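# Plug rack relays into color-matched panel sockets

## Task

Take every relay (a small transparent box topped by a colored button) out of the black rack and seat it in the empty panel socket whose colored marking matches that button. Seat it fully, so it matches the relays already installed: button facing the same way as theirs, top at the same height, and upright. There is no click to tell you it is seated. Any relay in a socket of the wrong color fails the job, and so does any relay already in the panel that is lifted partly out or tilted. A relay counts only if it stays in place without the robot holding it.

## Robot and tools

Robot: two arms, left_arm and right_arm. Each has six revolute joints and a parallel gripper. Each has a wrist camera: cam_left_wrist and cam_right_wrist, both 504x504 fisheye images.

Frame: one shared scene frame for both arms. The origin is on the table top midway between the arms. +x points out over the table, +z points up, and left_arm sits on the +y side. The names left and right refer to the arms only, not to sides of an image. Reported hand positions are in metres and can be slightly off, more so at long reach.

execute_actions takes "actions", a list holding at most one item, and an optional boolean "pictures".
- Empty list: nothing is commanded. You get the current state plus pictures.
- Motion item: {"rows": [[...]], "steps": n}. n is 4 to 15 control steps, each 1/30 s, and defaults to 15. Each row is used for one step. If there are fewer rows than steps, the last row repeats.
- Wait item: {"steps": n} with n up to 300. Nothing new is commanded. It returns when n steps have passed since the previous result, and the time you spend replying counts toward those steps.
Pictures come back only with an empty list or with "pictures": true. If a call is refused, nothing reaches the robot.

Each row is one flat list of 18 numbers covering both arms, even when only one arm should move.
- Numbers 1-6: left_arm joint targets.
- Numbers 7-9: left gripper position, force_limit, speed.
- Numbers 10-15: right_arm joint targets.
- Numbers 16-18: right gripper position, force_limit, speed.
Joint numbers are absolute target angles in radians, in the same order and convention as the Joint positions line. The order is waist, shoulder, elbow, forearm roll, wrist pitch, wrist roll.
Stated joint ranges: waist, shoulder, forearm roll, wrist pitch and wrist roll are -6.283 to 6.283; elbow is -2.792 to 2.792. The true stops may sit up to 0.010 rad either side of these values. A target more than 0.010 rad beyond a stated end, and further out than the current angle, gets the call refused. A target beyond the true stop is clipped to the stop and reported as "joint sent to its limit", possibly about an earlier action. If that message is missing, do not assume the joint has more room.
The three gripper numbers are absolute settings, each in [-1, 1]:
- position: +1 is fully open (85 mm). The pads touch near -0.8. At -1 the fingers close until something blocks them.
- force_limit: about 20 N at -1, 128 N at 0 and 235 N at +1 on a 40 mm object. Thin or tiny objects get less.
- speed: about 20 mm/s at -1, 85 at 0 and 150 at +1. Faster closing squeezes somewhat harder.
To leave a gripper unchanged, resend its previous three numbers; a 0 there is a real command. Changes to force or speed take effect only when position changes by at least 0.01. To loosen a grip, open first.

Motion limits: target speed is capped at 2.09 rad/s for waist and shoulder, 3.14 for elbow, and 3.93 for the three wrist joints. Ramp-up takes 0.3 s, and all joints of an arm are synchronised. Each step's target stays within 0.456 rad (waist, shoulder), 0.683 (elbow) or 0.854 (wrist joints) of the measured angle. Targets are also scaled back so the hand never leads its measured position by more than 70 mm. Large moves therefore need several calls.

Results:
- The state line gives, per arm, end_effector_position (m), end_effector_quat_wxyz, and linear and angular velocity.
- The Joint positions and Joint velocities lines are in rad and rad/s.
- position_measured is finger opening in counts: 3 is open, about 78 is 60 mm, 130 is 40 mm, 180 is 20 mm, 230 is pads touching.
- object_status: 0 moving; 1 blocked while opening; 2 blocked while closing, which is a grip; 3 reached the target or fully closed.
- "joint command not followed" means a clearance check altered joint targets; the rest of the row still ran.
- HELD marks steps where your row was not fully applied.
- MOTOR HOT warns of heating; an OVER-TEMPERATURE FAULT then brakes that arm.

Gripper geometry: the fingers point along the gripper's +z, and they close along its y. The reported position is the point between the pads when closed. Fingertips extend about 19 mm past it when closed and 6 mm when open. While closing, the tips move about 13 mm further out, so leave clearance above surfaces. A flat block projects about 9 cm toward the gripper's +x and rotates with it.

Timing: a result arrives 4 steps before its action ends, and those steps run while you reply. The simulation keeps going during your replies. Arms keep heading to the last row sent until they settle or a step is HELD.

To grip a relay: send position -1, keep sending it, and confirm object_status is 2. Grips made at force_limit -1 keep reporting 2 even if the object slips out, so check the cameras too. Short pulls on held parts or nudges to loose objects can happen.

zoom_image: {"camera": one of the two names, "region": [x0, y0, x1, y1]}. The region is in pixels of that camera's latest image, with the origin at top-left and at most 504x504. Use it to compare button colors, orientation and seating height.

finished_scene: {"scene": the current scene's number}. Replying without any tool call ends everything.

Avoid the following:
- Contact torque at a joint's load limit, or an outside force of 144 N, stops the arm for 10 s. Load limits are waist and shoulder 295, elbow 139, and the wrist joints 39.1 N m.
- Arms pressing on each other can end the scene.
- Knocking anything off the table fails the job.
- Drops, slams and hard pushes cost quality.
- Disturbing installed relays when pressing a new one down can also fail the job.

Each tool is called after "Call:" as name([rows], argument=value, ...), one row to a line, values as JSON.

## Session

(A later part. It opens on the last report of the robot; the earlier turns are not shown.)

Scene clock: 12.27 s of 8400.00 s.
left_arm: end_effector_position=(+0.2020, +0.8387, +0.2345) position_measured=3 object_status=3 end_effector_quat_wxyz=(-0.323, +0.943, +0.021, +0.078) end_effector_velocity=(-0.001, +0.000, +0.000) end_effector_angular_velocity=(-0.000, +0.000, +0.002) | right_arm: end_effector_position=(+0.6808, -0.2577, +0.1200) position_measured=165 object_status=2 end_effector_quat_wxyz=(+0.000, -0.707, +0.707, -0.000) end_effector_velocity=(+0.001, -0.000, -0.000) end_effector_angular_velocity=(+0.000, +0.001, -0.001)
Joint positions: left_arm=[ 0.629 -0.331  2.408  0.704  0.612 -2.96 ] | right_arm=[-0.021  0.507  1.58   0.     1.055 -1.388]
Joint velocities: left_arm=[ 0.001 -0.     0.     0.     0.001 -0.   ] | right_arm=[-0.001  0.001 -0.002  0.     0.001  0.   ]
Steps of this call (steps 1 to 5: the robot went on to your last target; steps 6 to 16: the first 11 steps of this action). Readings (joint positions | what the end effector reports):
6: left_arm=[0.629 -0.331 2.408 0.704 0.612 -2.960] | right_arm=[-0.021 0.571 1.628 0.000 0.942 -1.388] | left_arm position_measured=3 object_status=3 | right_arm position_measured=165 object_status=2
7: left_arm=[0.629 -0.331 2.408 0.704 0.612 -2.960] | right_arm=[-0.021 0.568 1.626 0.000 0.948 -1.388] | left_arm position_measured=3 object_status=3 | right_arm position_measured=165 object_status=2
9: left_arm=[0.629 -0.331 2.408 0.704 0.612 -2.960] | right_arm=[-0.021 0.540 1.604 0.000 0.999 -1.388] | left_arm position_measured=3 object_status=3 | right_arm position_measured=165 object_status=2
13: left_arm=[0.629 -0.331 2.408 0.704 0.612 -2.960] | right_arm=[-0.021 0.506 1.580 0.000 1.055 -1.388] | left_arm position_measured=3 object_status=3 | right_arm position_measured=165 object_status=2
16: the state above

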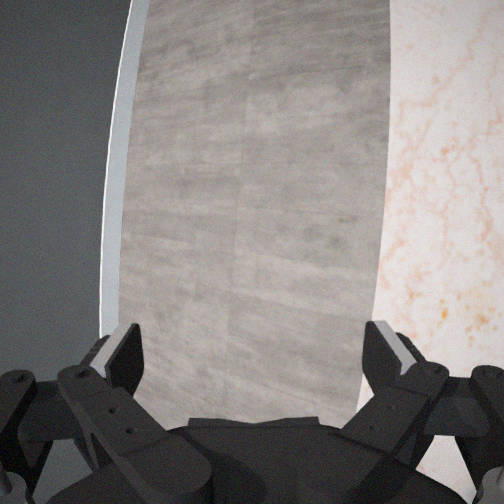

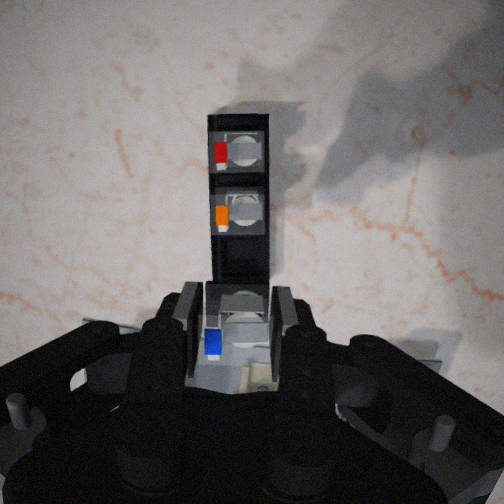

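Call:
zoom_image(camera="cam_right_wrist", region=[160,260,320,400])

Region (160, 260, 320, 400) of cam_right_wrist's 504x504 image, scaled by 3.150, with more detail than that image has; it fills the top 441 rows of this view, and the rest is white.

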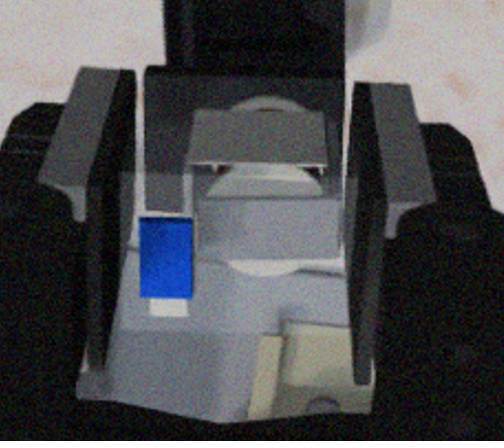

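Call:
execute_actions([
  {"rows":[[0.629,-0.331,2.408,0.704,0.612,-2.96,1,0,0,-0.021,0.4699,1.5372,0,1.1345,-1.7,-1,-0.4,-0.3],[0.629,-0.331,2.408,0.704,0.612,-2.96,1,0,0,-0.021,0.4699,1.5372,0,1.1345,-1.7,-1,-0.4,-0.3],[0.629,-0.331,2.408,0.704,0.612,-2.96,1,0,0,-0.021,0.4699,1.5372,0,1.1345,-1.7,-1,-0.4,-0.3],[0.629,-0.331,2.408,0.704,0.612,-2.96,1,0,0,-0.021,0.4699,1.5372,0,1.1345,-1.7,-1,-0.4,-0.3],[0.629,-0.331,2.408,0.704,0.612,-2.96,1,0,0,-0.021,0.4699,1.5372,0,1.1345,-1.7,-1,-0.4,-0.3],[0.629,-0.331,2.408,0.704,0.612,-2.96,1,0,0,-0.021,0.4699,1.5372,0,1.1345,-1.7,-1,-0.4,-0.3],[0.629,-0.331,2.408,0.704,0.612,-2.96,1,0,0,0.1876,0.5768,1.3853,0,1.1795,-4.19,-1,-0.4,-0.3]],"steps":15},
])

Call:
execute_actions([
  {"steps":30},
], pictures=true)

Scene clock: 13.50 s of 8400.00 s.
left_arm: end_effector_position=(+0.2020, +0.8387, +0.2345) position_measured=3 object_status=3 end_effector_quat_wxyz=(-0.323, +0.943, +0.021, +0.078) end_effector_velocity=(-0.001, +0.000, -0.000) end_effector_angular_velocity=(-0.000, +0.000, +0.001) | right_arm: end_effector_position=(+0.6920, -0.2285, +0.1709) position_measured=165 object_status=2 end_effector_quat_wxyz=(-0.004, +0.868, -0.497, +0.004) end_effector_velocity=(+0.043, +0.446, -0.015) end_effector_angular_velocity=(-0.027, +0.012, +2.682)
Joint positions: left_arm=[ 0.629 -0.331  2.408  0.704  0.612 -2.96 ] | right_arm=[ 0.012  0.49   1.503 -0.     1.137 -1.886]
Joint velocities: left_arm=[ 0.001  0.     0.     0.    -0.    -0.   ] | right_arm=[ 0.529  0.248 -0.361  0.     0.13  -2.153]
Steps of this call (steps 1 to 4: the last 4 steps of your previous action; steps 5 to 15: the robot went on to your last target; steps 16 to 26: nothing new was sent; steps 27 to 37: the first 11 steps of this action). Readings (joint positions | what the end effector reports):
27: left_arm=[0.629 -0.331 2.408 0.704 0.612 -2.960] | right_arm=[-0.021 0.507 1.579 -0.000 1.055 -1.388] | left_arm position_measured=3 object_status=3 | right_arm position_measured=165 object_status=2
28: left_arm=[0.629 -0.331 2.408 0.704 0.612 -2.960] | right_arm=[-0.021 0.507 1.578 -0.000 1.057 -1.394] | left_arm position_measured=3 object_status=3 | right_arm position_measured=165 object_status=2
30: left_arm=[0.629 -0.331 2.408 0.704 0.612 -2.960] | right_arm=[-0.021 0.500 1.571 -0.000 1.071 -1.451] | left_arm position_measured=3 object_status=3 | right_arm position_measured=165 object_status=2
34: left_arm=[0.629 -0.331 2.408 0.704 0.612 -2.960] | right_arm=[-0.020 0.477 1.540 -0.000 1.123 -1.672] | left_arm position_measured=3 object_status=3 | right_arm position_measured=165 object_status=2
37: the state above

Scene clock: 14.50 s of 8400.00 s.
left_arm: end_effector_position=(+0.2020, +0.8387, +0.2345) position_measured=3 object_status=3 end_effector_quat_wxyz=(-0.323, +0.943, +0.021, +0.078) end_effector_velocity=(-0.001, -0.000, -0.000) end_effector_angular_velocity=(-0.000, +0.002, +0.001) | right_arm: end_effector_position=(+0.6900, -0.0768, +0.1598) position_measured=165 object_status=2 end_effector_quat_wxyz=(+0.000, +0.752, +0.659, +0.000) end_effector_velocity=(+0.000, -0.001, +0.000) end_effector_angular_velocity=(-0.000, -0.000, +0.001)
Joint positions: left_arm=[ 0.629 -0.331  2.408  0.704  0.612 -2.96 ] | right_arm=[ 0.188  0.577  1.385 -0.     1.18  -4.19 ]
Joint velocities: left_arm=[ 0.001 -0.     0.001 -0.     0.002  0.001] | right_arm=[-0.001 -0.     0.    -0.     0.    -0.001]
Kept back: nothing.
Steps of this call (steps 1 to 4: the last 4 steps of your previous action; steps 5 to 30: the robot went on to your last target). Readings (joint positions | what the end effector reports):
1: left_arm=[0.629 -0.331 2.408 0.704 0.612 -2.960] | right_arm=[0.031 0.499 1.492 -0.000 1.141 -1.960] | left_arm position_measured=3 object_status=3 | right_arm position_measured=165 object_status=2
2: left_arm=[0.629 -0.331 2.408 0.704 0.612 -2.960] | right_arm=[0.047 0.508 1.481 -0.000 1.145 -2.038] | left_arm position_measured=3 object_status=3 | right_arm position_measured=165 object_status=2
4: left_arm=[0.629 -0.331 2.408 0.704 0.612 -2.960] | right_arm=[0.078 0.523 1.460 -0.000 1.152 -2.210] | left_arm position_measured=3 object_status=3 | right_arm position_measured=165 object_status=2
8: left_arm=[0.629 -0.331 2.408 0.704 0.612 -2.960] | right_arm=[0.131 0.549 1.424 -0.000 1.165 -2.638] | left_arm position_measured=3 object_status=3 | right_arm position_measured=165 object_status=2
30: the state above

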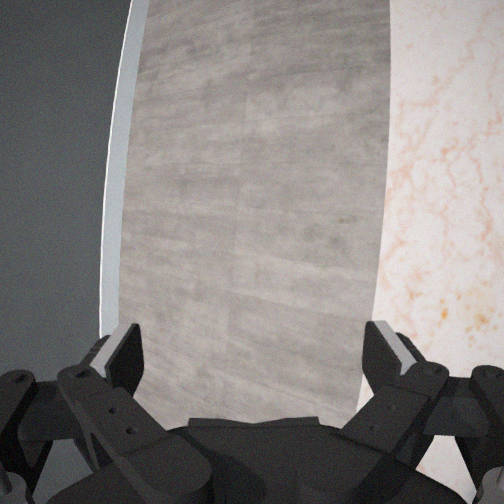

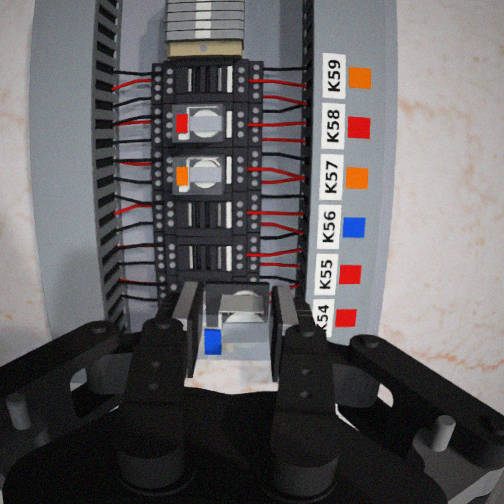

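Call:
execute_actions([
  {"rows":[[0.629,-0.331,2.408,0.704,0.612,-2.96,1,0,0,0.2205,0.5847,1.4307,0,1.1262,-4.157,-1,-0.4,-0.3]],"steps":15},
], pictures=true)

Scene clock: 15.60 s of 8400.00 s.
left_arm: end_effector_position=(+0.2020, +0.8387, +0.2345) position_measured=3 object_status=3 end_effector_quat_wxyz=(-0.323, +0.943, +0.021, +0.078) end_effector_velocity=(-0.000, -0.000, -0.000) end_effector_angular_velocity=(-0.000, +0.002, -0.001) | right_arm: end_effector_position=(+0.6706, -0.0547, +0.1297) position_measured=165 object_status=2 end_effector_quat_wxyz=(-0.000, +0.752, +0.659, -0.000) end_effector_velocity=(+0.001, -0.001, -0.000) end_effector_angular_velocity=(-0.002, -0.001, -0.001)
Joint positions: left_arm=[ 0.629 -0.331  2.408  0.704  0.612 -2.96 ] | right_arm=[ 0.22   0.585  1.43   0.     1.126 -4.157]
Joint velocities: left_arm=[-0.     0.     0.001  0.     0.     0.001] | right_arm=[-0.001  0.     0.    -0.002 -0.001  0.001]
Steps of this call (steps 1 to 15: the robot went on to your last target; steps 16 to 22: nothing new was sent; steps 23 to 33: the first 11 steps of this action). Readings (joint positions | what the end effector reports):
23: left_arm=[0.629 -0.331 2.408 0.704 0.612 -2.960] | right_arm=[0.188 0.577 1.385 0.000 1.180 -4.190] | left_arm position_measured=3 object_status=3 | right_arm position_measured=165 object_status=2
24: left_arm=[0.629 -0.331 2.408 0.704 0.612 -2.960] | right_arm=[0.191 0.577 1.390 0.000 1.174 -4.187] | left_arm position_measured=3 object_status=3 | right_arm position_measured=165 object_status=2
26: left_arm=[0.629 -0.331 2.408 0.704 0.612 -2.960] | right_arm=[0.214 0.583 1.422 0.000 1.137 -4.164] | left_arm position_measured=3 object_status=3 | right_arm position_measured=165 object_status=2
30: left_arm=[0.629 -0.331 2.408 0.704 0.612 -2.960] | right_arm=[0.221 0.585 1.430 0.000 1.126 -4.157] | left_arm position_measured=3 object_status=3 | right_arm position_measured=165 object_status=2
33: the state above

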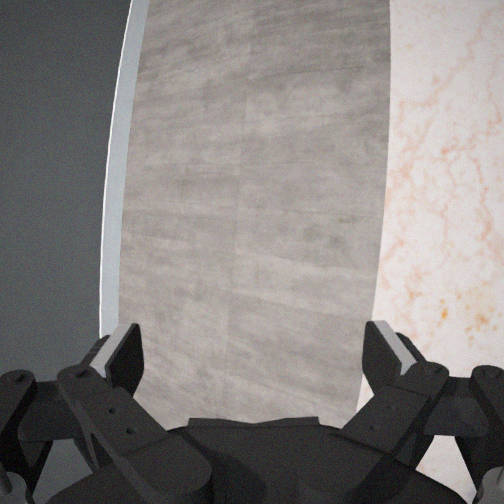

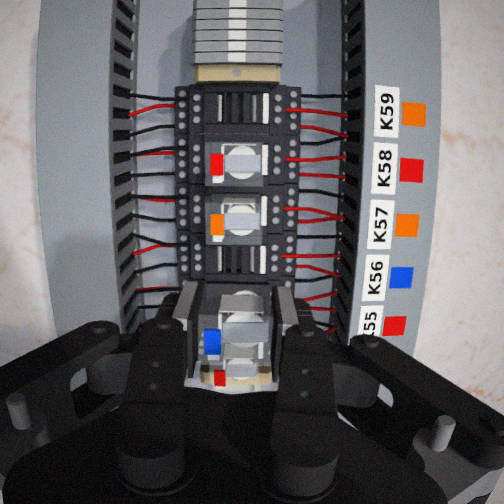

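Call:
execute_actions([
  {"rows":[[0.629,-0.331,2.408,0.704,0.612,-2.96,1,0,0,0.2286,0.607,1.4429,0,1.0917,-4.149,-1,-0.4,-0.3]],"steps":14},
], pictures=true)

Call:
zoom_image(camera="cam_right_wrist", region=[150,180,330,400])

Scene clock: 16.40 s of 8400.00 s.
left_arm: end_effector_position=(+0.2020, +0.8387, +0.2345) position_measured=3 object_status=3 end_effector_quat_wxyz=(-0.323, +0.943, +0.021, +0.078) end_effector_velocity=(+0.000, +0.000, +0.000) end_effector_angular_velocity=(+0.000, -0.001, +0.001) | right_arm: end_effector_position=(+0.6701, -0.0474, +0.1048) position_measured=165 object_status=2 end_effector_quat_wxyz=(+0.000, +0.752, +0.659, -0.000) end_effector_velocity=(-0.000, +0.002, +0.001) end_effector_angular_velocity=(+0.003, -0.000, -0.000)
Joint positions: left_arm=[ 0.629 -0.331  2.408  0.704  0.612 -2.96 ] | right_arm=[ 0.229  0.607  1.443 -0.     1.092 -4.149]
Joint velocities: left_arm=[ 0.001 -0.    -0.    -0.    -0.    -0.001] | right_arm=[ 0.001 -0.001 -0.     0.003 -0.001  0.   ]
Steps of this call (steps 1 to 4: the last 4 steps of your previous action; steps 5 to 14: the robot went on to your last target; steps 15 to 24: the first 10 steps of this action). Readings (joint positions | what the end effector reports):
15: left_arm=[0.629 -0.331 2.408 0.704 0.612 -2.960] | right_arm=[0.221 0.585 1.431 0.000 1.126 -4.157] | left_arm position_measured=3 object_status=3 | right_arm position_measured=165 object_status=2
16: left_arm=[0.629 -0.331 2.408 0.704 0.612 -2.960] | right_arm=[0.222 0.588 1.432 -0.000 1.120 -4.156] | left_arm position_measured=3 object_status=3 | right_arm position_measured=165 object_status=2
18: left_arm=[0.629 -0.331 2.408 0.704 0.612 -2.960] | right_arm=[0.228 0.605 1.443 -0.000 1.094 -4.150] | left_arm position_measured=3 object_status=3 | right_arm position_measured=165 object_status=2
22: left_arm=[0.629 -0.331 2.408 0.704 0.612 -2.960] | right_arm=[0.229 0.607 1.443 -0.000 1.092 -4.149] | left_arm position_measured=3 object_status=3 | right_arm position_measured=165 object_status=2
24: the state above

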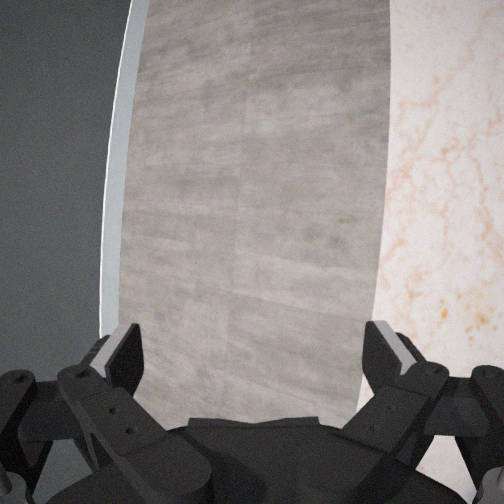

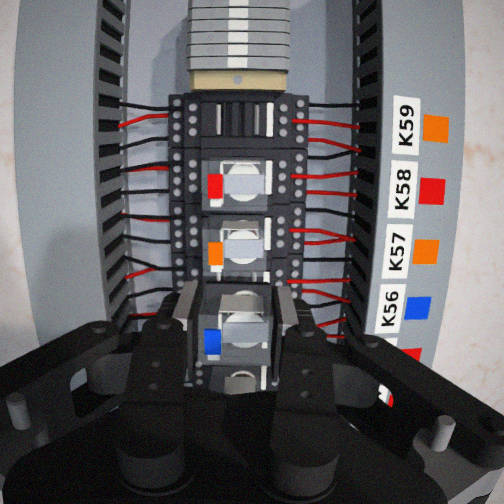

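Region (150, 180, 330, 400) of cam_right_wrist's 504x504 image, scaled by 2.291, with more detail than that image has; it fills the left 412 columns of this view, and the rest is white.

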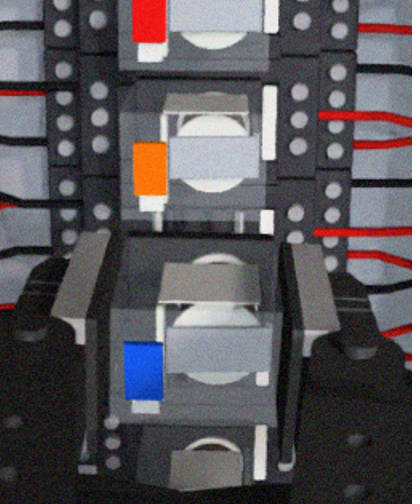

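Call:
execute_actions([
  {"rows":[[0.629,-0.331,2.408,0.704,0.612,-2.96,1,0,0,0.2286,0.6163,1.4515,0,1.0738,-4.149,-1,-0.4,-0.3]],"steps":12},
], pictures=true)

Call:
zoom_image(camera="cam_right_wrist", region=[150,180,330,400])

Scene clock: 17.10 s of 8400.00 s.
left_arm: end_effector_position=(+0.2020, +0.8387, +0.2345) position_measured=3 object_status=3 end_effector_quat_wxyz=(-0.323, +0.943, +0.021, +0.078) end_effector_velocity=(-0.001, -0.000, -0.001) end_effector_angular_velocity=(-0.000, +0.000, -0.000) | right_arm: end_effector_position=(+0.6700, -0.0473, +0.0927) position_measured=165 object_status=2 end_effector_quat_wxyz=(-0.000, +0.752, +0.659, -0.000) end_effector_velocity=(-0.000, +0.000, -0.001) end_effector_angular_velocity=(+0.000, +0.001, -0.000)
Joint positions: left_arm=[ 0.629 -0.331  2.408  0.704  0.612 -2.96 ] | right_arm=[ 0.229  0.616  1.452  0.     1.074 -4.149]
Joint velocities: left_arm=[ 0.001  0.     0.001  0.    -0.001  0.001] | right_arm=[ 0.     0.001 -0.     0.001 -0.     0.   ]
Steps of this call (steps 1 to 4: the last 4 steps of your previous action; steps 5 to 13: the robot went on to your last target; steps 14 to 21: the first 8 steps of this action). Readings (joint positions | what the end effector reports):
14: left_arm=[0.629 -0.331 2.408 0.704 0.612 -2.960] | right_arm=[0.229 0.607 1.443 0.000 1.091 -4.149] | left_arm position_measured=3 object_status=3 | right_arm position_measured=165 object_status=2
15: left_arm=[0.629 -0.331 2.408 0.704 0.612 -2.960] | right_arm=[0.229 0.610 1.446 0.000 1.085 -4.149] | left_arm position_measured=3 object_status=3 | right_arm position_measured=165 object_status=2
17: left_arm=[0.629 -0.331 2.408 0.704 0.612 -2.960] | right_arm=[0.229 0.616 1.452 0.000 1.074 -4.149] | left_arm position_measured=3 object_status=3 | right_arm position_measured=165 object_status=2
21: the state above

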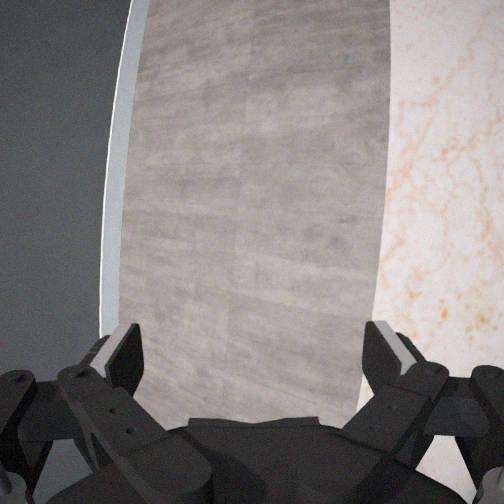

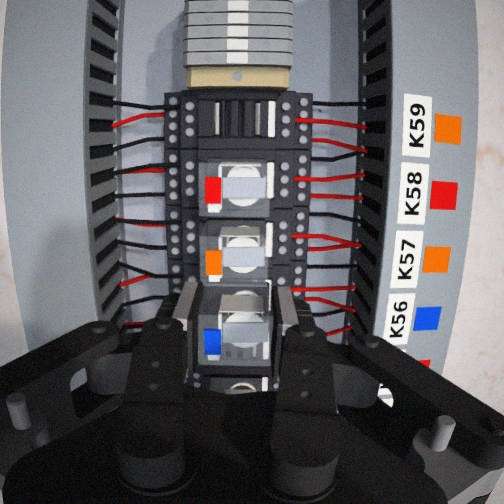

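Region (150, 180, 330, 400) of cam_right_wrist's 504x504 image, scaled by 2.291, with more detail than that image has; it fills the left 412 columns of this view, and the rest is white.

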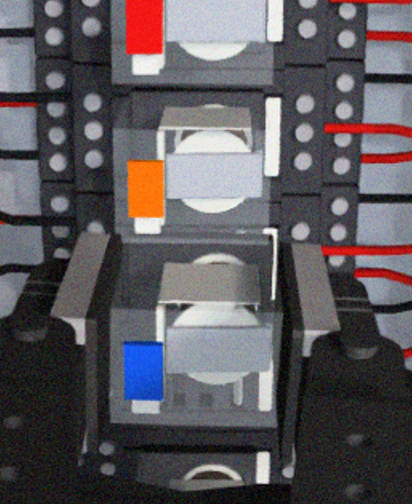

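Call:
execute_actions([
  {"rows":[[0.629,-0.331,2.408,0.704,0.612,-2.96,1,0,0,0.2286,0.6178,1.4529,0,1.0709,-4.149,-1,-0.4,-0.3],[0.629,-0.331,2.408,0.704,0.612,-2.96,1,0,0,0.2286,0.6178,1.4529,0,1.0709,-4.149,-1,-0.4,-0.3],[0.629,-0.331,2.408,0.704,0.612,-2.96,1,0,0,0.2286,0.6193,1.4543,0,1.068,-4.149,-1,-0.4,-0.3],[0.629,-0.331,2.408,0.704,0.612,-2.96,1,0,0,0.2286,0.6193,1.4543,0,1.068,-4.149,-1,-0.4,-0.3],[0.629,-0.331,2.408,0.704,0.612,-2.96,1,0,0,0.2286,0.6208,1.4557,0,1.0651,-4.149,-1,-0.4,-0.3]],"steps":14},
], pictures=true)

Call:
zoom_image(camera="cam_right_wrist", region=[150,180,330,400])

Scene clock: 17.77 s of 8400.00 s.
left_arm: end_effector_position=(+0.2020, +0.8387, +0.2345) position_measured=3 object_status=3 end_effector_quat_wxyz=(-0.323, +0.943, +0.021, +0.078) end_effector_velocity=(+0.000, -0.000, +0.000) end_effector_angular_velocity=(+0.000, +0.001, -0.002) | right_arm: end_effector_position=(+0.6700, -0.0474, +0.0869) position_measured=165 object_status=2 end_effector_quat_wxyz=(+0.000, +0.752, +0.659, -0.000) end_effector_velocity=(+0.000, -0.001, -0.002) end_effector_angular_velocity=(-0.001, +0.002, -0.001)
Joint positions: left_arm=[ 0.629 -0.331  2.408  0.704  0.612 -2.96 ] | right_arm=[ 0.229  0.621  1.456 -0.     1.065 -4.149]
Joint velocities: left_arm=[-0.001 -0.    -0.001  0.     0.001  0.001] | right_arm=[-0.001  0.002 -0.     0.    -0.    -0.   ]
Steps of this call (steps 1 to 4: the last 4 steps of your previous action; steps 5 to 10: the robot went on to your last target; steps 11 to 20: the first 10 steps of this action). Readings (joint positions | what the end effector reports):
11: left_arm=[0.629 -0.331 2.408 0.704 0.612 -2.960] | right_arm=[0.229 0.616 1.452 0.000 1.074 -4.149] | left_arm position_measured=3 object_status=3 | right_arm position_measured=165 object_status=2
12: left_arm=[0.629 -0.331 2.408 0.704 0.612 -2.960] | right_arm=[0.229 0.617 1.452 0.000 1.072 -4.149] | left_arm position_measured=3 object_status=3 | right_arm position_measured=165 object_status=2
14: left_arm=[0.629 -0.331 2.408 0.704 0.612 -2.960] | right_arm=[0.229 0.618 1.454 -0.000 1.069 -4.149] | left_arm position_measured=3 object_status=3 | right_arm position_measured=165 object_status=2
18: left_arm=[0.629 -0.331 2.408 0.704 0.612 -2.960] | right_arm=[0.229 0.621 1.456 -0.000 1.065 -4.149] | left_arm position_measured=3 object_status=3 | right_arm position_measured=165 object_status=2
20: the state above

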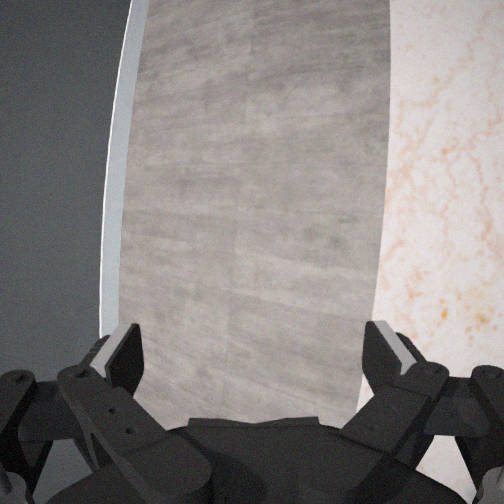

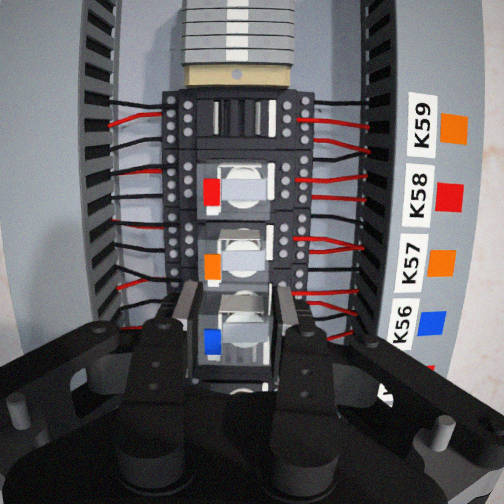

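Region (150, 180, 330, 400) of cam_right_wrist's 504x504 image, scaled by 2.291, with more detail than that image has; it fills the left 412 columns of this view, and the rest is white.

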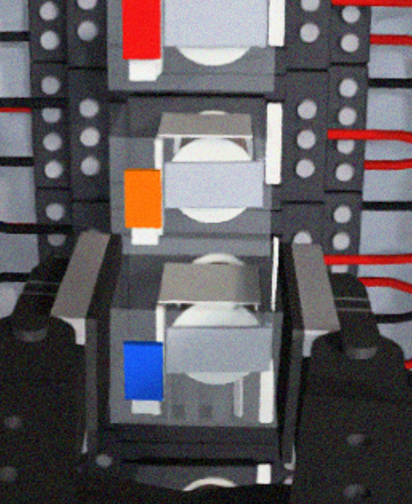

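Call:
execute_actions([
  {"rows":[[0.629,-0.331,2.408,0.704,0.612,-2.96,1,0,0,0.2286,0.6219,1.4566,0,1.0631,-4.149,-1,-0.4,-0.3],[0.629,-0.331,2.408,0.704,0.612,-2.96,1,0,0,0.2286,0.6219,1.4566,0,1.0631,-4.149,-1,-0.4,-0.3],[0.629,-0.331,2.408,0.704,0.612,-2.96,1,0,0,0.2286,0.623,1.4575,0,1.0611,-4.149,-1,-0.4,-0.3],[0.629,-0.331,2.408,0.704,0.612,-2.96,1,0,0,0.2286,0.623,1.4575,0,1.0611,-4.149,-1,-0.4,-0.3],[0.629,-0.331,2.408,0.704,0.612,-2.96,1,0,0,0.2286,0.624,1.4584,0,1.0592,-4.149,-1,-0.4,-0.3]],"steps":14},
], pictures=true)

Call:
zoom_image(camera="cam_right_wrist", region=[150,180,330,400])

Scene clock: 18.47 s of 8400.00 s.
left_arm: end_effector_position=(+0.2020, +0.8387, +0.2345) position_measured=3 object_status=3 end_effector_quat_wxyz=(-0.323, +0.943, +0.021, +0.078) end_effector_velocity=(-0.000, +0.000, +0.000) end_effector_angular_velocity=(+0.000, +0.000, +0.001) | right_arm: end_effector_position=(+0.6700, -0.0474, +0.0831) position_measured=165 object_status=2 end_effector_quat_wxyz=(+0.000, +0.752, +0.659, +0.000) end_effector_velocity=(+0.000, -0.001, -0.002) end_effector_angular_velocity=(-0.001, +0.001, -0.001)
Joint positions: left_arm=[ 0.629 -0.331  2.408  0.704  0.612 -2.96 ] | right_arm=[ 0.229  0.624  1.458 -0.     1.059 -4.149]
Joint velocities: left_arm=[ 0.001  0.    -0.001  0.     0.     0.   ] | right_arm=[-0.001  0.001  0.001 -0.    -0.001  0.   ]
Steps of this call (steps 1 to 4: the last 4 steps of your previous action; steps 5 to 11: the robot went on to your last target; steps 12 to 21: the first 10 steps of this action). Readings (joint positions | what the end effector reports):
12: left_arm=[0.629 -0.331 2.408 0.704 0.612 -2.960] | right_arm=[0.229 0.621 1.456 -0.000 1.065 -4.149] | left_arm position_measured=3 object_status=3 | right_arm position_measured=165 object_status=2
13: left_arm=[0.629 -0.331 2.408 0.704 0.612 -2.960] | right_arm=[0.229 0.621 1.456 -0.000 1.064 -4.149] | left_arm position_measured=3 object_status=3 | right_arm position_measured=165 object_status=2
15: left_arm=[0.629 -0.331 2.408 0.704 0.612 -2.960] | right_arm=[0.229 0.622 1.457 -0.000 1.062 -4.149] | left_arm position_measured=3 object_status=3 | right_arm position_measured=165 object_status=2
19: left_arm=[0.629 -0.331 2.408 0.704 0.612 -2.960] | right_arm=[0.229 0.624 1.458 -0.000 1.059 -4.149] | left_arm position_measured=3 object_status=3 | right_arm position_measured=165 object_status=2
21: the state above

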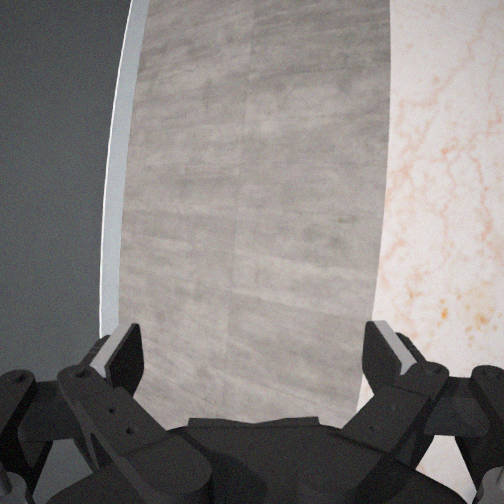

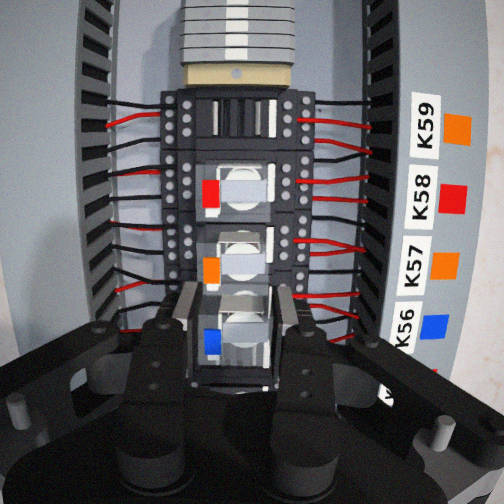

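Region (150, 180, 330, 400) of cam_right_wrist's 504x504 image, scaled by 2.291, with more detail than that image has; it fills the left 412 columns of this view, and the rest is white.

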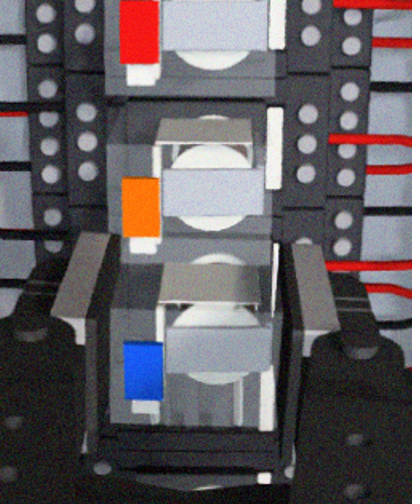

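Call:
execute_actions([
  {"rows":[[0.629,-0.331,2.408,0.704,0.612,-2.96,1,0,0,0.2286,0.6248,1.4591,0,1.0577,-4.149,-1,-0.4,-0.3],[0.629,-0.331,2.408,0.704,0.612,-2.96,1,0,0,0.2286,0.6248,1.4591,0,1.0577,-4.149,-1,-0.4,-0.3],[0.629,-0.331,2.408,0.704,0.612,-2.96,1,0,0,0.2286,0.6256,1.4598,0,1.0562,-4.149,-1,-0.4,-0.3],[0.629,-0.331,2.408,0.704,0.612,-2.96,1,0,0,0.2286,0.6256,1.4598,0,1.0562,-4.149,-1,-0.4,-0.3],[0.629,-0.331,2.408,0.704,0.612,-2.96,1,0,0,0.2286,0.6264,1.4604,0,1.0548,-4.149,-1,-0.4,-0.3]],"steps":14},
], pictures=true)

Call:
zoom_image(camera="cam_right_wrist", region=[150,180,330,400])

Scene clock: 19.07 s of 8400.00 s.
left_arm: end_effector_position=(+0.2020, +0.8387, +0.2345) position_measured=3 object_status=3 end_effector_quat_wxyz=(-0.323, +0.943, +0.021, +0.078) end_effector_velocity=(-0.001, +0.000, +0.000) end_effector_angular_velocity=(-0.000, +0.001, +0.002) | right_arm: end_effector_position=(+0.6700, -0.0474, +0.0795) position_measured=165 object_status=2 end_effector_quat_wxyz=(-0.000, +0.752, +0.659, -0.000) end_effector_velocity=(+0.000, -0.000, +0.001) end_effector_angular_velocity=(+0.000, -0.001, -0.000)
Joint positions: left_arm=[ 0.629 -0.331  2.408  0.704  0.612 -2.96 ] | right_arm=[ 0.229  0.627  1.461  0.     1.055 -4.149]
Joint velocities: left_arm=[ 0.001 -0.    -0.     0.     0.002 -0.   ] | right_arm=[-0.    -0.001 -0.    -0.    -0.     0.   ]
Steps of this call (steps 1 to 4: the last 4 steps of your previous action; steps 5 to 8: the robot went on to your last target; steps 9 to 18: the first 10 steps of this action). Readings (joint positions | what the end effector reports):
9: left_arm=[0.629 -0.331 2.408 0.704 0.612 -2.960] | right_arm=[0.229 0.624 1.458 0.000 1.059 -4.149] | left_arm position_measured=3 object_status=3 | right_arm position_measured=165 object_status=2
10: left_arm=[0.629 -0.331 2.408 0.704 0.612 -2.960] | right_arm=[0.229 0.624 1.459 0.000 1.058 -4.149] | left_arm position_measured=3 object_status=3 | right_arm position_measured=165 object_status=2
12: left_arm=[0.629 -0.331 2.408 0.704 0.612 -2.960] | right_arm=[0.229 0.625 1.459 0.000 1.057 -4.149] | left_arm position_measured=3 object_status=3 | right_arm position_measured=165 object_status=2
16: left_arm=[0.629 -0.331 2.408 0.704 0.612 -2.960] | right_arm=[0.229 0.627 1.461 0.000 1.055 -4.149] | left_arm position_measured=3 object_status=3 | right_arm position_measured=165 object_status=2
18: the state above

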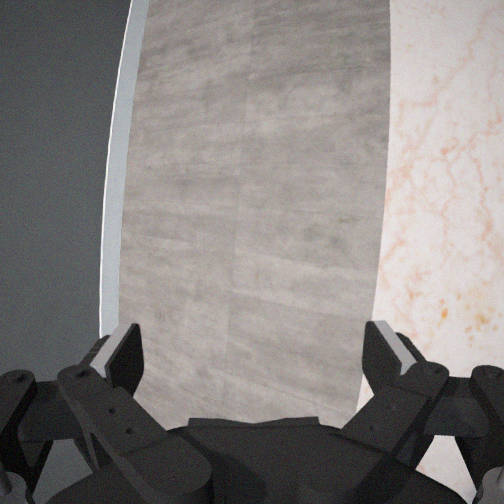

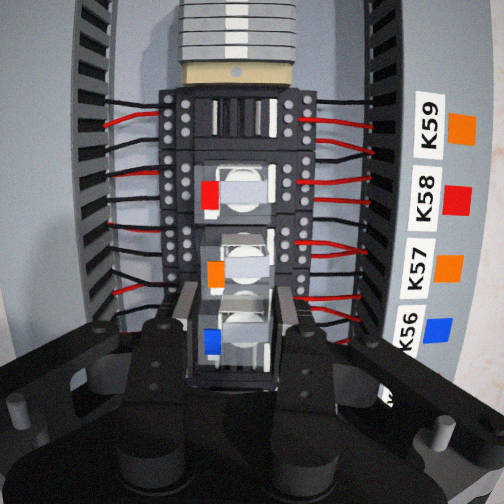

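Region (150, 180, 330, 400) of cam_right_wrist's 504x504 image, scaled by 2.291, with more detail than that image has; it fills the left 412 columns of this view, and the rest is white.

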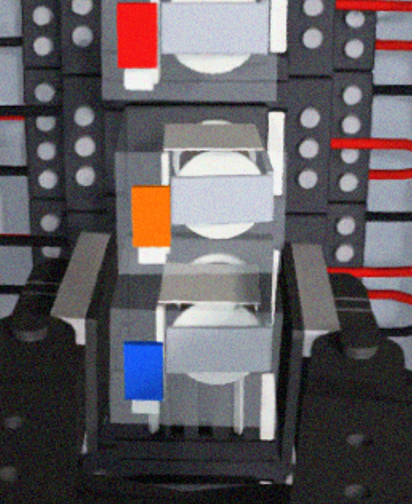

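Call:
execute_actions([
  {"rows":[[0.629,-0.331,2.408,0.704,0.612,-2.96,1,0,0,0.2286,0.6163,1.4515,0,1.0738,-4.149,-1,-0.4,-0.3]],"steps":12},
], pictures=true)

Call:
zoom_image(camera="cam_right_wrist", region=[150,180,330,400])

Scene clock: 19.57 s of 8400.00 s.
left_arm: end_effector_position=(+0.2020, +0.8387, +0.2345) position_measured=3 object_status=3 end_effector_quat_wxyz=(-0.323, +0.943, +0.021, +0.078) end_effector_velocity=(+0.001, -0.000, -0.000) end_effector_angular_velocity=(-0.000, +0.001, -0.002) | right_arm: end_effector_position=(+0.6701, -0.0474, +0.0928) position_measured=165 object_status=2 end_effector_quat_wxyz=(+0.000, +0.752, +0.659, +0.000) end_effector_velocity=(-0.000, -0.000, -0.001) end_effector_angular_velocity=(-0.001, +0.001, +0.000)
Joint positions: left_arm=[ 0.629 -0.331  2.408  0.704  0.612 -2.96 ] | right_arm=[ 0.229  0.616  1.452 -0.     1.074 -4.149]
Joint velocities: left_arm=[-0.001  0.001  0.    -0.    -0.001  0.001] | right_arm=[-0.     0.001  0.    -0.    -0.    -0.   ]
Steps of this call (steps 1 to 4: the last 4 steps of your previous action; steps 5 to 7: the robot went on to your last target; steps 8 to 15: the first 8 steps of this action). Readings (joint positions | what the end effector reports):
8: left_arm=[0.629 -0.331 2.408 0.704 0.612 -2.960] | right_arm=[0.229 0.627 1.460 0.000 1.055 -4.149] | left_arm position_measured=3 object_status=3 | right_arm position_measured=165 object_status=2
9: left_arm=[0.629 -0.331 2.408 0.704 0.612 -2.960] | right_arm=[0.229 0.624 1.458 -0.000 1.061 -4.149] | left_arm position_measured=3 object_status=3 | right_arm position_measured=165 object_status=2
11: left_arm=[0.629 -0.331 2.408 0.704 0.612 -2.960] | right_arm=[0.229 0.616 1.451 -0.000 1.073 -4.149] | left_arm position_measured=3 object_status=3 | right_arm position_measured=165 object_status=2
15: the state above

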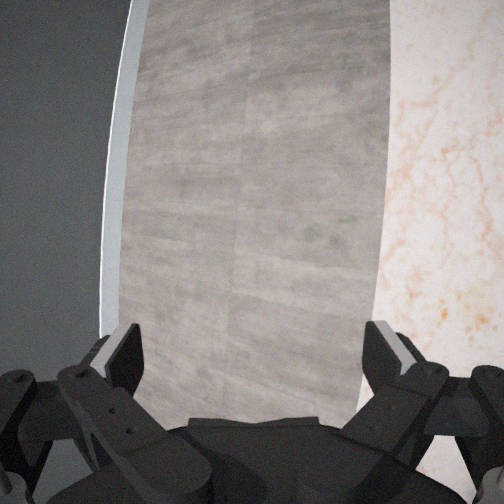

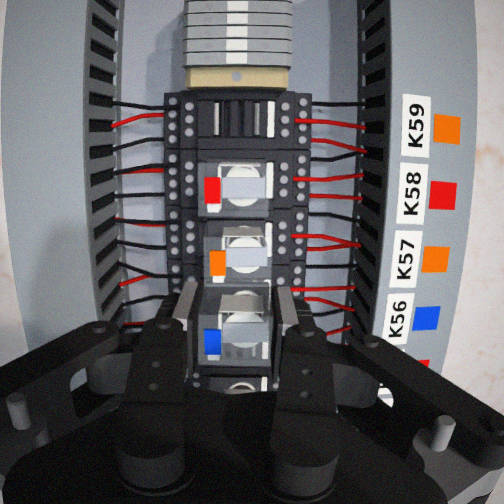

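Region (150, 180, 330, 400) of cam_right_wrist's 504x504 image, scaled by 2.291, with more detail than that image has; it fills the left 412 columns of this view, and the rest is white.

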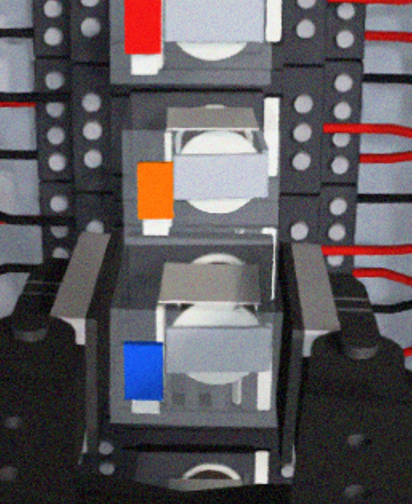

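Call:
execute_actions([
  {"rows":[[0.629,-0.331,2.408,0.704,0.612,-2.96,1,0,0,0.2236,0.6101,1.4621,0,1.0694,-4.154,-1,-0.4,-0.3]],"steps":12},
], pictures=true)

Call:
zoom_image(camera="cam_right_wrist", region=[150,180,330,400])

Scene clock: 20.90 s of 8400.00 s.
left_arm: end_effector_position=(+0.2020, +0.8387, +0.2345) position_measured=3 object_status=3 end_effector_quat_wxyz=(-0.323, +0.943, +0.021, +0.078) end_effector_velocity=(+0.001, -0.000, +0.000) end_effector_angular_velocity=(+0.000, -0.001, -0.001) | right_arm: end_effector_position=(+0.6680, -0.0529, +0.0926) position_measured=165 object_status=2 end_effector_quat_wxyz=(-0.000, +0.752, +0.659, -0.000) end_effector_velocity=(+0.000, -0.000, +0.001) end_effector_angular_velocity=(+0.001, -0.002, +0.001)
Joint positions: left_arm=[ 0.629 -0.331  2.408  0.704  0.612 -2.96 ] | right_arm=[ 0.224  0.61   1.462  0.     1.07  -4.154]
Joint velocities: left_arm=[-0.001 -0.     0.     0.    -0.    -0.   ] | right_arm=[-0.    -0.001  0.001 -0.    -0.002 -0.001]
Steps of this call (steps 1 to 4: the last 4 steps of your previous action; steps 5 to 15: the robot went on to your last target; steps 16 to 32: nothing new was sent; steps 33 to 40: the first 8 steps of this action). Readings (joint positions | what the end effector reports):
33: left_arm=[0.629 -0.331 2.408 0.704 0.612 -2.960] | right_arm=[0.229 0.616 1.452 0.000 1.074 -4.149] | left_arm position_measured=3 object_status=3 | right_arm position_measured=165 object_status=2
34: left_arm=[0.629 -0.331 2.408 0.704 0.612 -2.960] | right_arm=[0.227 0.614 1.456 0.000 1.073 -4.151] | left_arm position_measured=3 object_status=3 | right_arm position_measured=165 object_status=2
36: left_arm=[0.629 -0.331 2.408 0.704 0.612 -2.960] | right_arm=[0.224 0.611 1.462 0.000 1.070 -4.153] | left_arm position_measured=3 object_status=3 | right_arm position_measured=165 object_status=2
40: the state above

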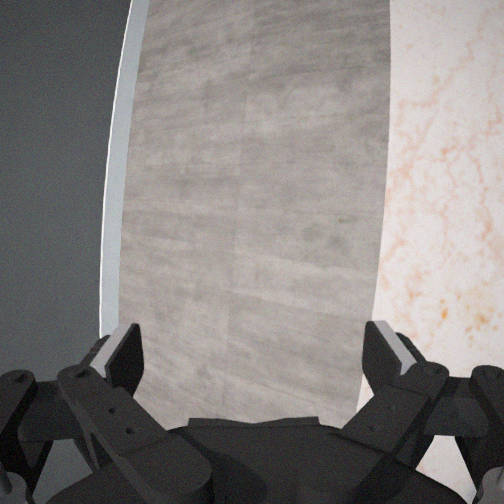

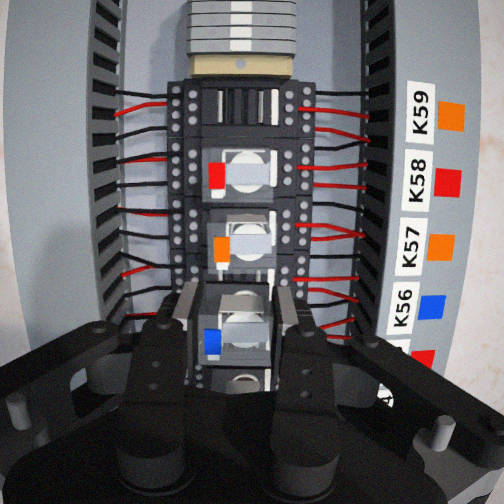

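Region (150, 180, 330, 400) of cam_right_wrist's 504x504 image, scaled by 2.291, with more detail than that image has; it fills the left 412 columns of this view, and the rest is white.

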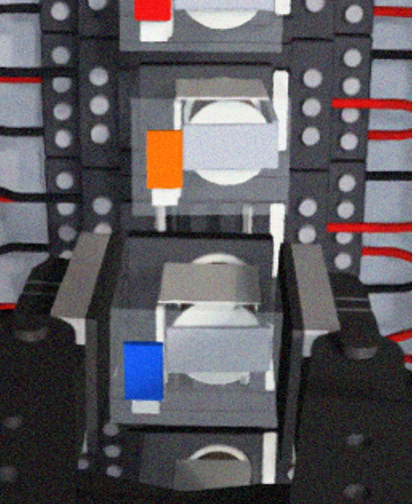

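Call:
execute_actions([
  {"rows":[[0.629,-0.331,2.408,0.704,0.612,-2.96,1,0,0,0.2236,0.6125,1.4641,0,1.065,-4.154,-1,-0.4,-0.3],[0.629,-0.331,2.408,0.704,0.612,-2.96,1,0,0,0.2236,0.6125,1.4641,0,1.065,-4.154,-1,-0.4,-0.3],[0.629,-0.331,2.408,0.704,0.612,-2.96,1,0,0,0.2236,0.6149,1.4662,0,1.0605,-4.154,-1,-0.4,-0.3],[0.629,-0.331,2.408,0.704,0.612,-2.96,1,0,0,0.2236,0.6149,1.4662,0,1.0605,-4.154,-1,-0.4,-0.3],[0.629,-0.331,2.408,0.704,0.612,-2.96,1,0,0,0.2236,0.6173,1.4682,0,1.0561,-4.154,-1,-0.4,-0.3]],"steps":14},
], pictures=true)

Call:
zoom_image(camera="cam_right_wrist", region=[150,180,330,400])

Scene clock: 21.57 s of 8400.00 s.
left_arm: end_effector_position=(+0.2020, +0.8387, +0.2345) position_measured=3 object_status=3 end_effector_quat_wxyz=(-0.323, +0.943, +0.021, +0.078) end_effector_velocity=(+0.001, +0.000, +0.000) end_effector_angular_velocity=(+0.001, +0.000, -0.002) | right_arm: end_effector_position=(+0.6680, -0.0530, +0.0837) position_measured=165 object_status=2 end_effector_quat_wxyz=(+0.000, +0.752, +0.659, -0.000) end_effector_velocity=(+0.000, +0.000, +0.000) end_effector_angular_velocity=(-0.000, -0.001, +0.000)
Joint positions: left_arm=[ 0.629 -0.331  2.408  0.704  0.612 -2.96 ] | right_arm=[ 0.224  0.617  1.468 -0.     1.056 -4.154]
Joint velocities: left_arm=[-0.001  0.    -0.    -0.    -0.001  0.002] | right_arm=[ 0. -0.  0. -0. -0. -0.]
Steps of this call (steps 1 to 4: the last 4 steps of your previous action; steps 5 to 10: the robot went on to your last target; steps 11 to 20: the first 10 steps of this action). Readings (joint positions | what the end effector reports):
11: left_arm=[0.629 -0.331 2.408 0.704 0.612 -2.960] | right_arm=[0.224 0.610 1.462 0.000 1.069 -4.154] | left_arm position_measured=3 object_status=3 | right_arm position_measured=165 object_status=2
12: left_arm=[0.629 -0.331 2.408 0.704 0.612 -2.960] | right_arm=[0.224 0.611 1.463 0.000 1.067 -4.154] | left_arm position_measured=3 object_status=3 | right_arm position_measured=165 object_status=2
14: left_arm=[0.629 -0.331 2.408 0.704 0.612 -2.960] | right_arm=[0.224 0.613 1.465 -0.000 1.062 -4.154] | left_arm position_measured=3 object_status=3 | right_arm position_measured=165 object_status=2
18: left_arm=[0.629 -0.331 2.408 0.704 0.612 -2.960] | right_arm=[0.224 0.617 1.468 -0.000 1.056 -4.154] | left_arm position_measured=3 object_status=3 | right_arm position_measured=165 object_status=2
20: the state above

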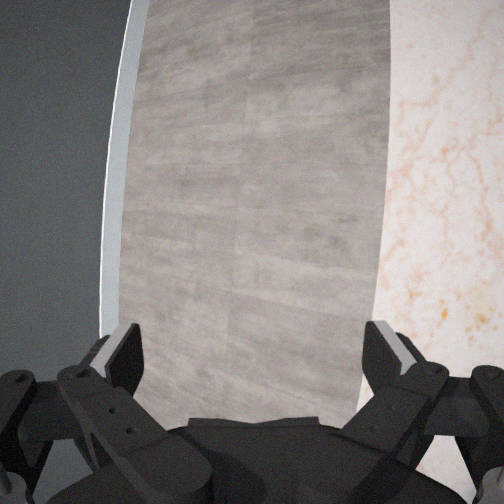

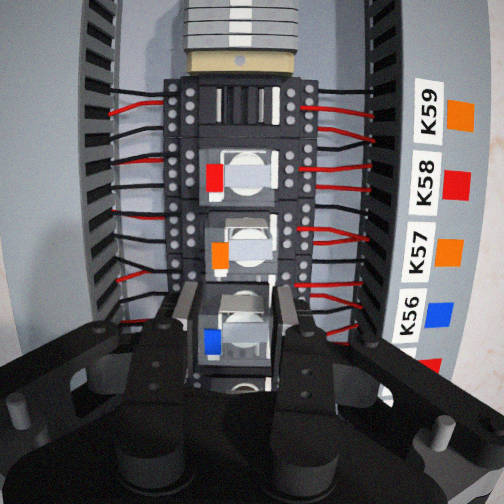

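Region (150, 180, 330, 400) of cam_right_wrist's 504x504 image, scaled by 2.291, with more detail than that image has; it fills the left 412 columns of this view, and the rest is white.

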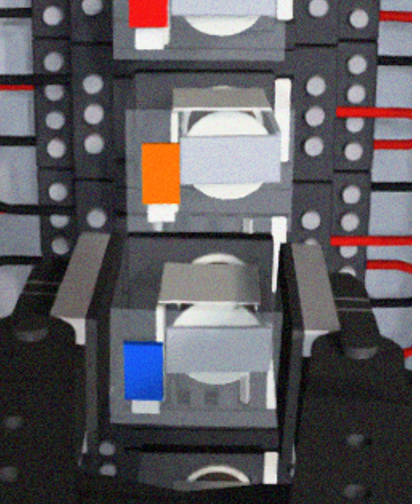

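Call:
execute_actions([
  {"rows":[[0.629,-0.331,2.408,0.704,0.612,-2.96,1,0,0,0.2236,0.6185,1.4692,0,1.0539,-4.154,-1,-0.4,-0.3],[0.629,-0.331,2.408,0.704,0.612,-2.96,1,0,0,0.2236,0.6185,1.4692,0,1.0539,-4.154,-1,-0.4,-0.3],[0.629,-0.331,2.408,0.704,0.612,-2.96,1,0,0,0.2236,0.6197,1.4702,0,1.0517,-4.154,-1,-0.4,-0.3],[0.629,-0.331,2.408,0.704,0.612,-2.96,1,0,0,0.2236,0.6197,1.4702,0,1.0517,-4.154,-1,-0.4,-0.3],[0.629,-0.331,2.408,0.704,0.612,-2.96,1,0,0,0.2236,0.6213,1.4716,0,1.0487,-4.154,-1,-0.4,-0.3]],"steps":14},
], pictures=true)

Call:
zoom_image(camera="cam_right_wrist", region=[150,150,350,400])

Scene clock: 22.27 s of 8400.00 s.
left_arm: end_effector_position=(+0.2020, +0.8387, +0.2345) position_measured=3 object_status=3 end_effector_quat_wxyz=(-0.323, +0.943, +0.021, +0.078) end_effector_velocity=(+0.000, +0.000, +0.000) end_effector_angular_velocity=(+0.001, -0.001, +0.000) | right_arm: end_effector_position=(+0.6680, -0.0530, +0.0785) position_measured=165 object_status=2 end_effector_quat_wxyz=(-0.000, +0.752, +0.659, -0.000) end_effector_velocity=(+0.000, -0.000, -0.000) end_effector_angular_velocity=(+0.000, -0.000, -0.000)
Joint positions: left_arm=[ 0.629 -0.331  2.408  0.704  0.612 -2.96 ] | right_arm=[ 0.224  0.621  1.472  0.     1.049 -4.154]
Joint velocities: left_arm=[ 0.001 -0.    -0.    -0.    -0.     0.   ] | right_arm=[-0.  0. -0. -0. -0.  0.]
Steps of this call (steps 1 to 4: the last 4 steps of your previous action; steps 5 to 11: the robot went on to your last target; steps 12 to 21: the first 10 steps of this action). Readings (joint positions | what the end effector reports):
12: left_arm=[0.629 -0.331 2.408 0.704 0.612 -2.960] | right_arm=[0.224 0.617 1.468 -0.000 1.056 -4.154] | left_arm position_measured=3 object_status=3 | right_arm position_measured=165 object_status=2
13: left_arm=[0.629 -0.331 2.408 0.704 0.612 -2.960] | right_arm=[0.224 0.618 1.468 0.000 1.055 -4.154] | left_arm position_measured=3 object_status=3 | right_arm position_measured=165 object_status=2
15: left_arm=[0.629 -0.331 2.408 0.704 0.612 -2.960] | right_arm=[0.224 0.619 1.470 0.000 1.052 -4.154] | left_arm position_measured=3 object_status=3 | right_arm position_measured=165 object_status=2
19: left_arm=[0.629 -0.331 2.408 0.704 0.612 -2.960] | right_arm=[0.224 0.621 1.472 0.000 1.049 -4.154] | left_arm position_measured=3 object_status=3 | right_arm position_measured=165 object_status=2
21: the state above

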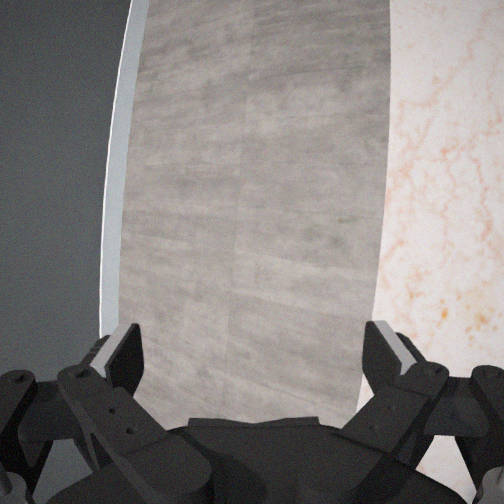

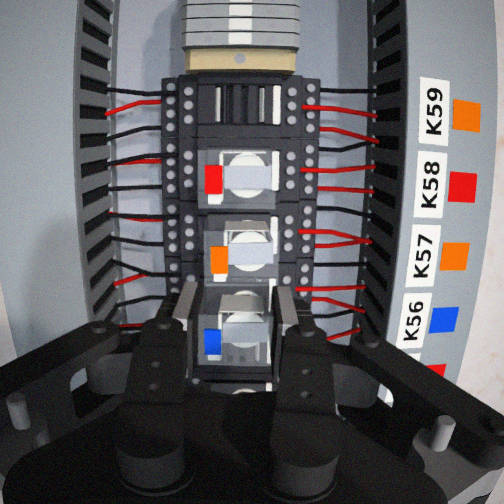

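Region (150, 150, 350, 400) of cam_right_wrist's 504x504 image, scaled by 2.016, with more detail than that image has; it fills the left 403 columns of this view, and the rest is white.

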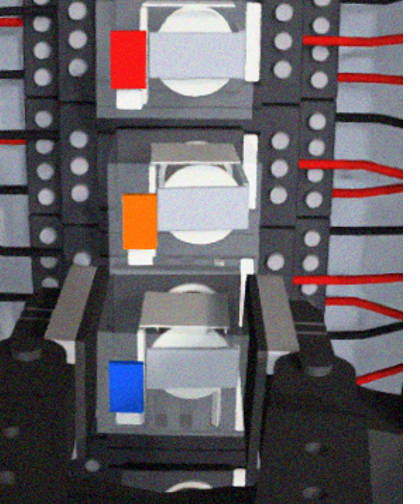

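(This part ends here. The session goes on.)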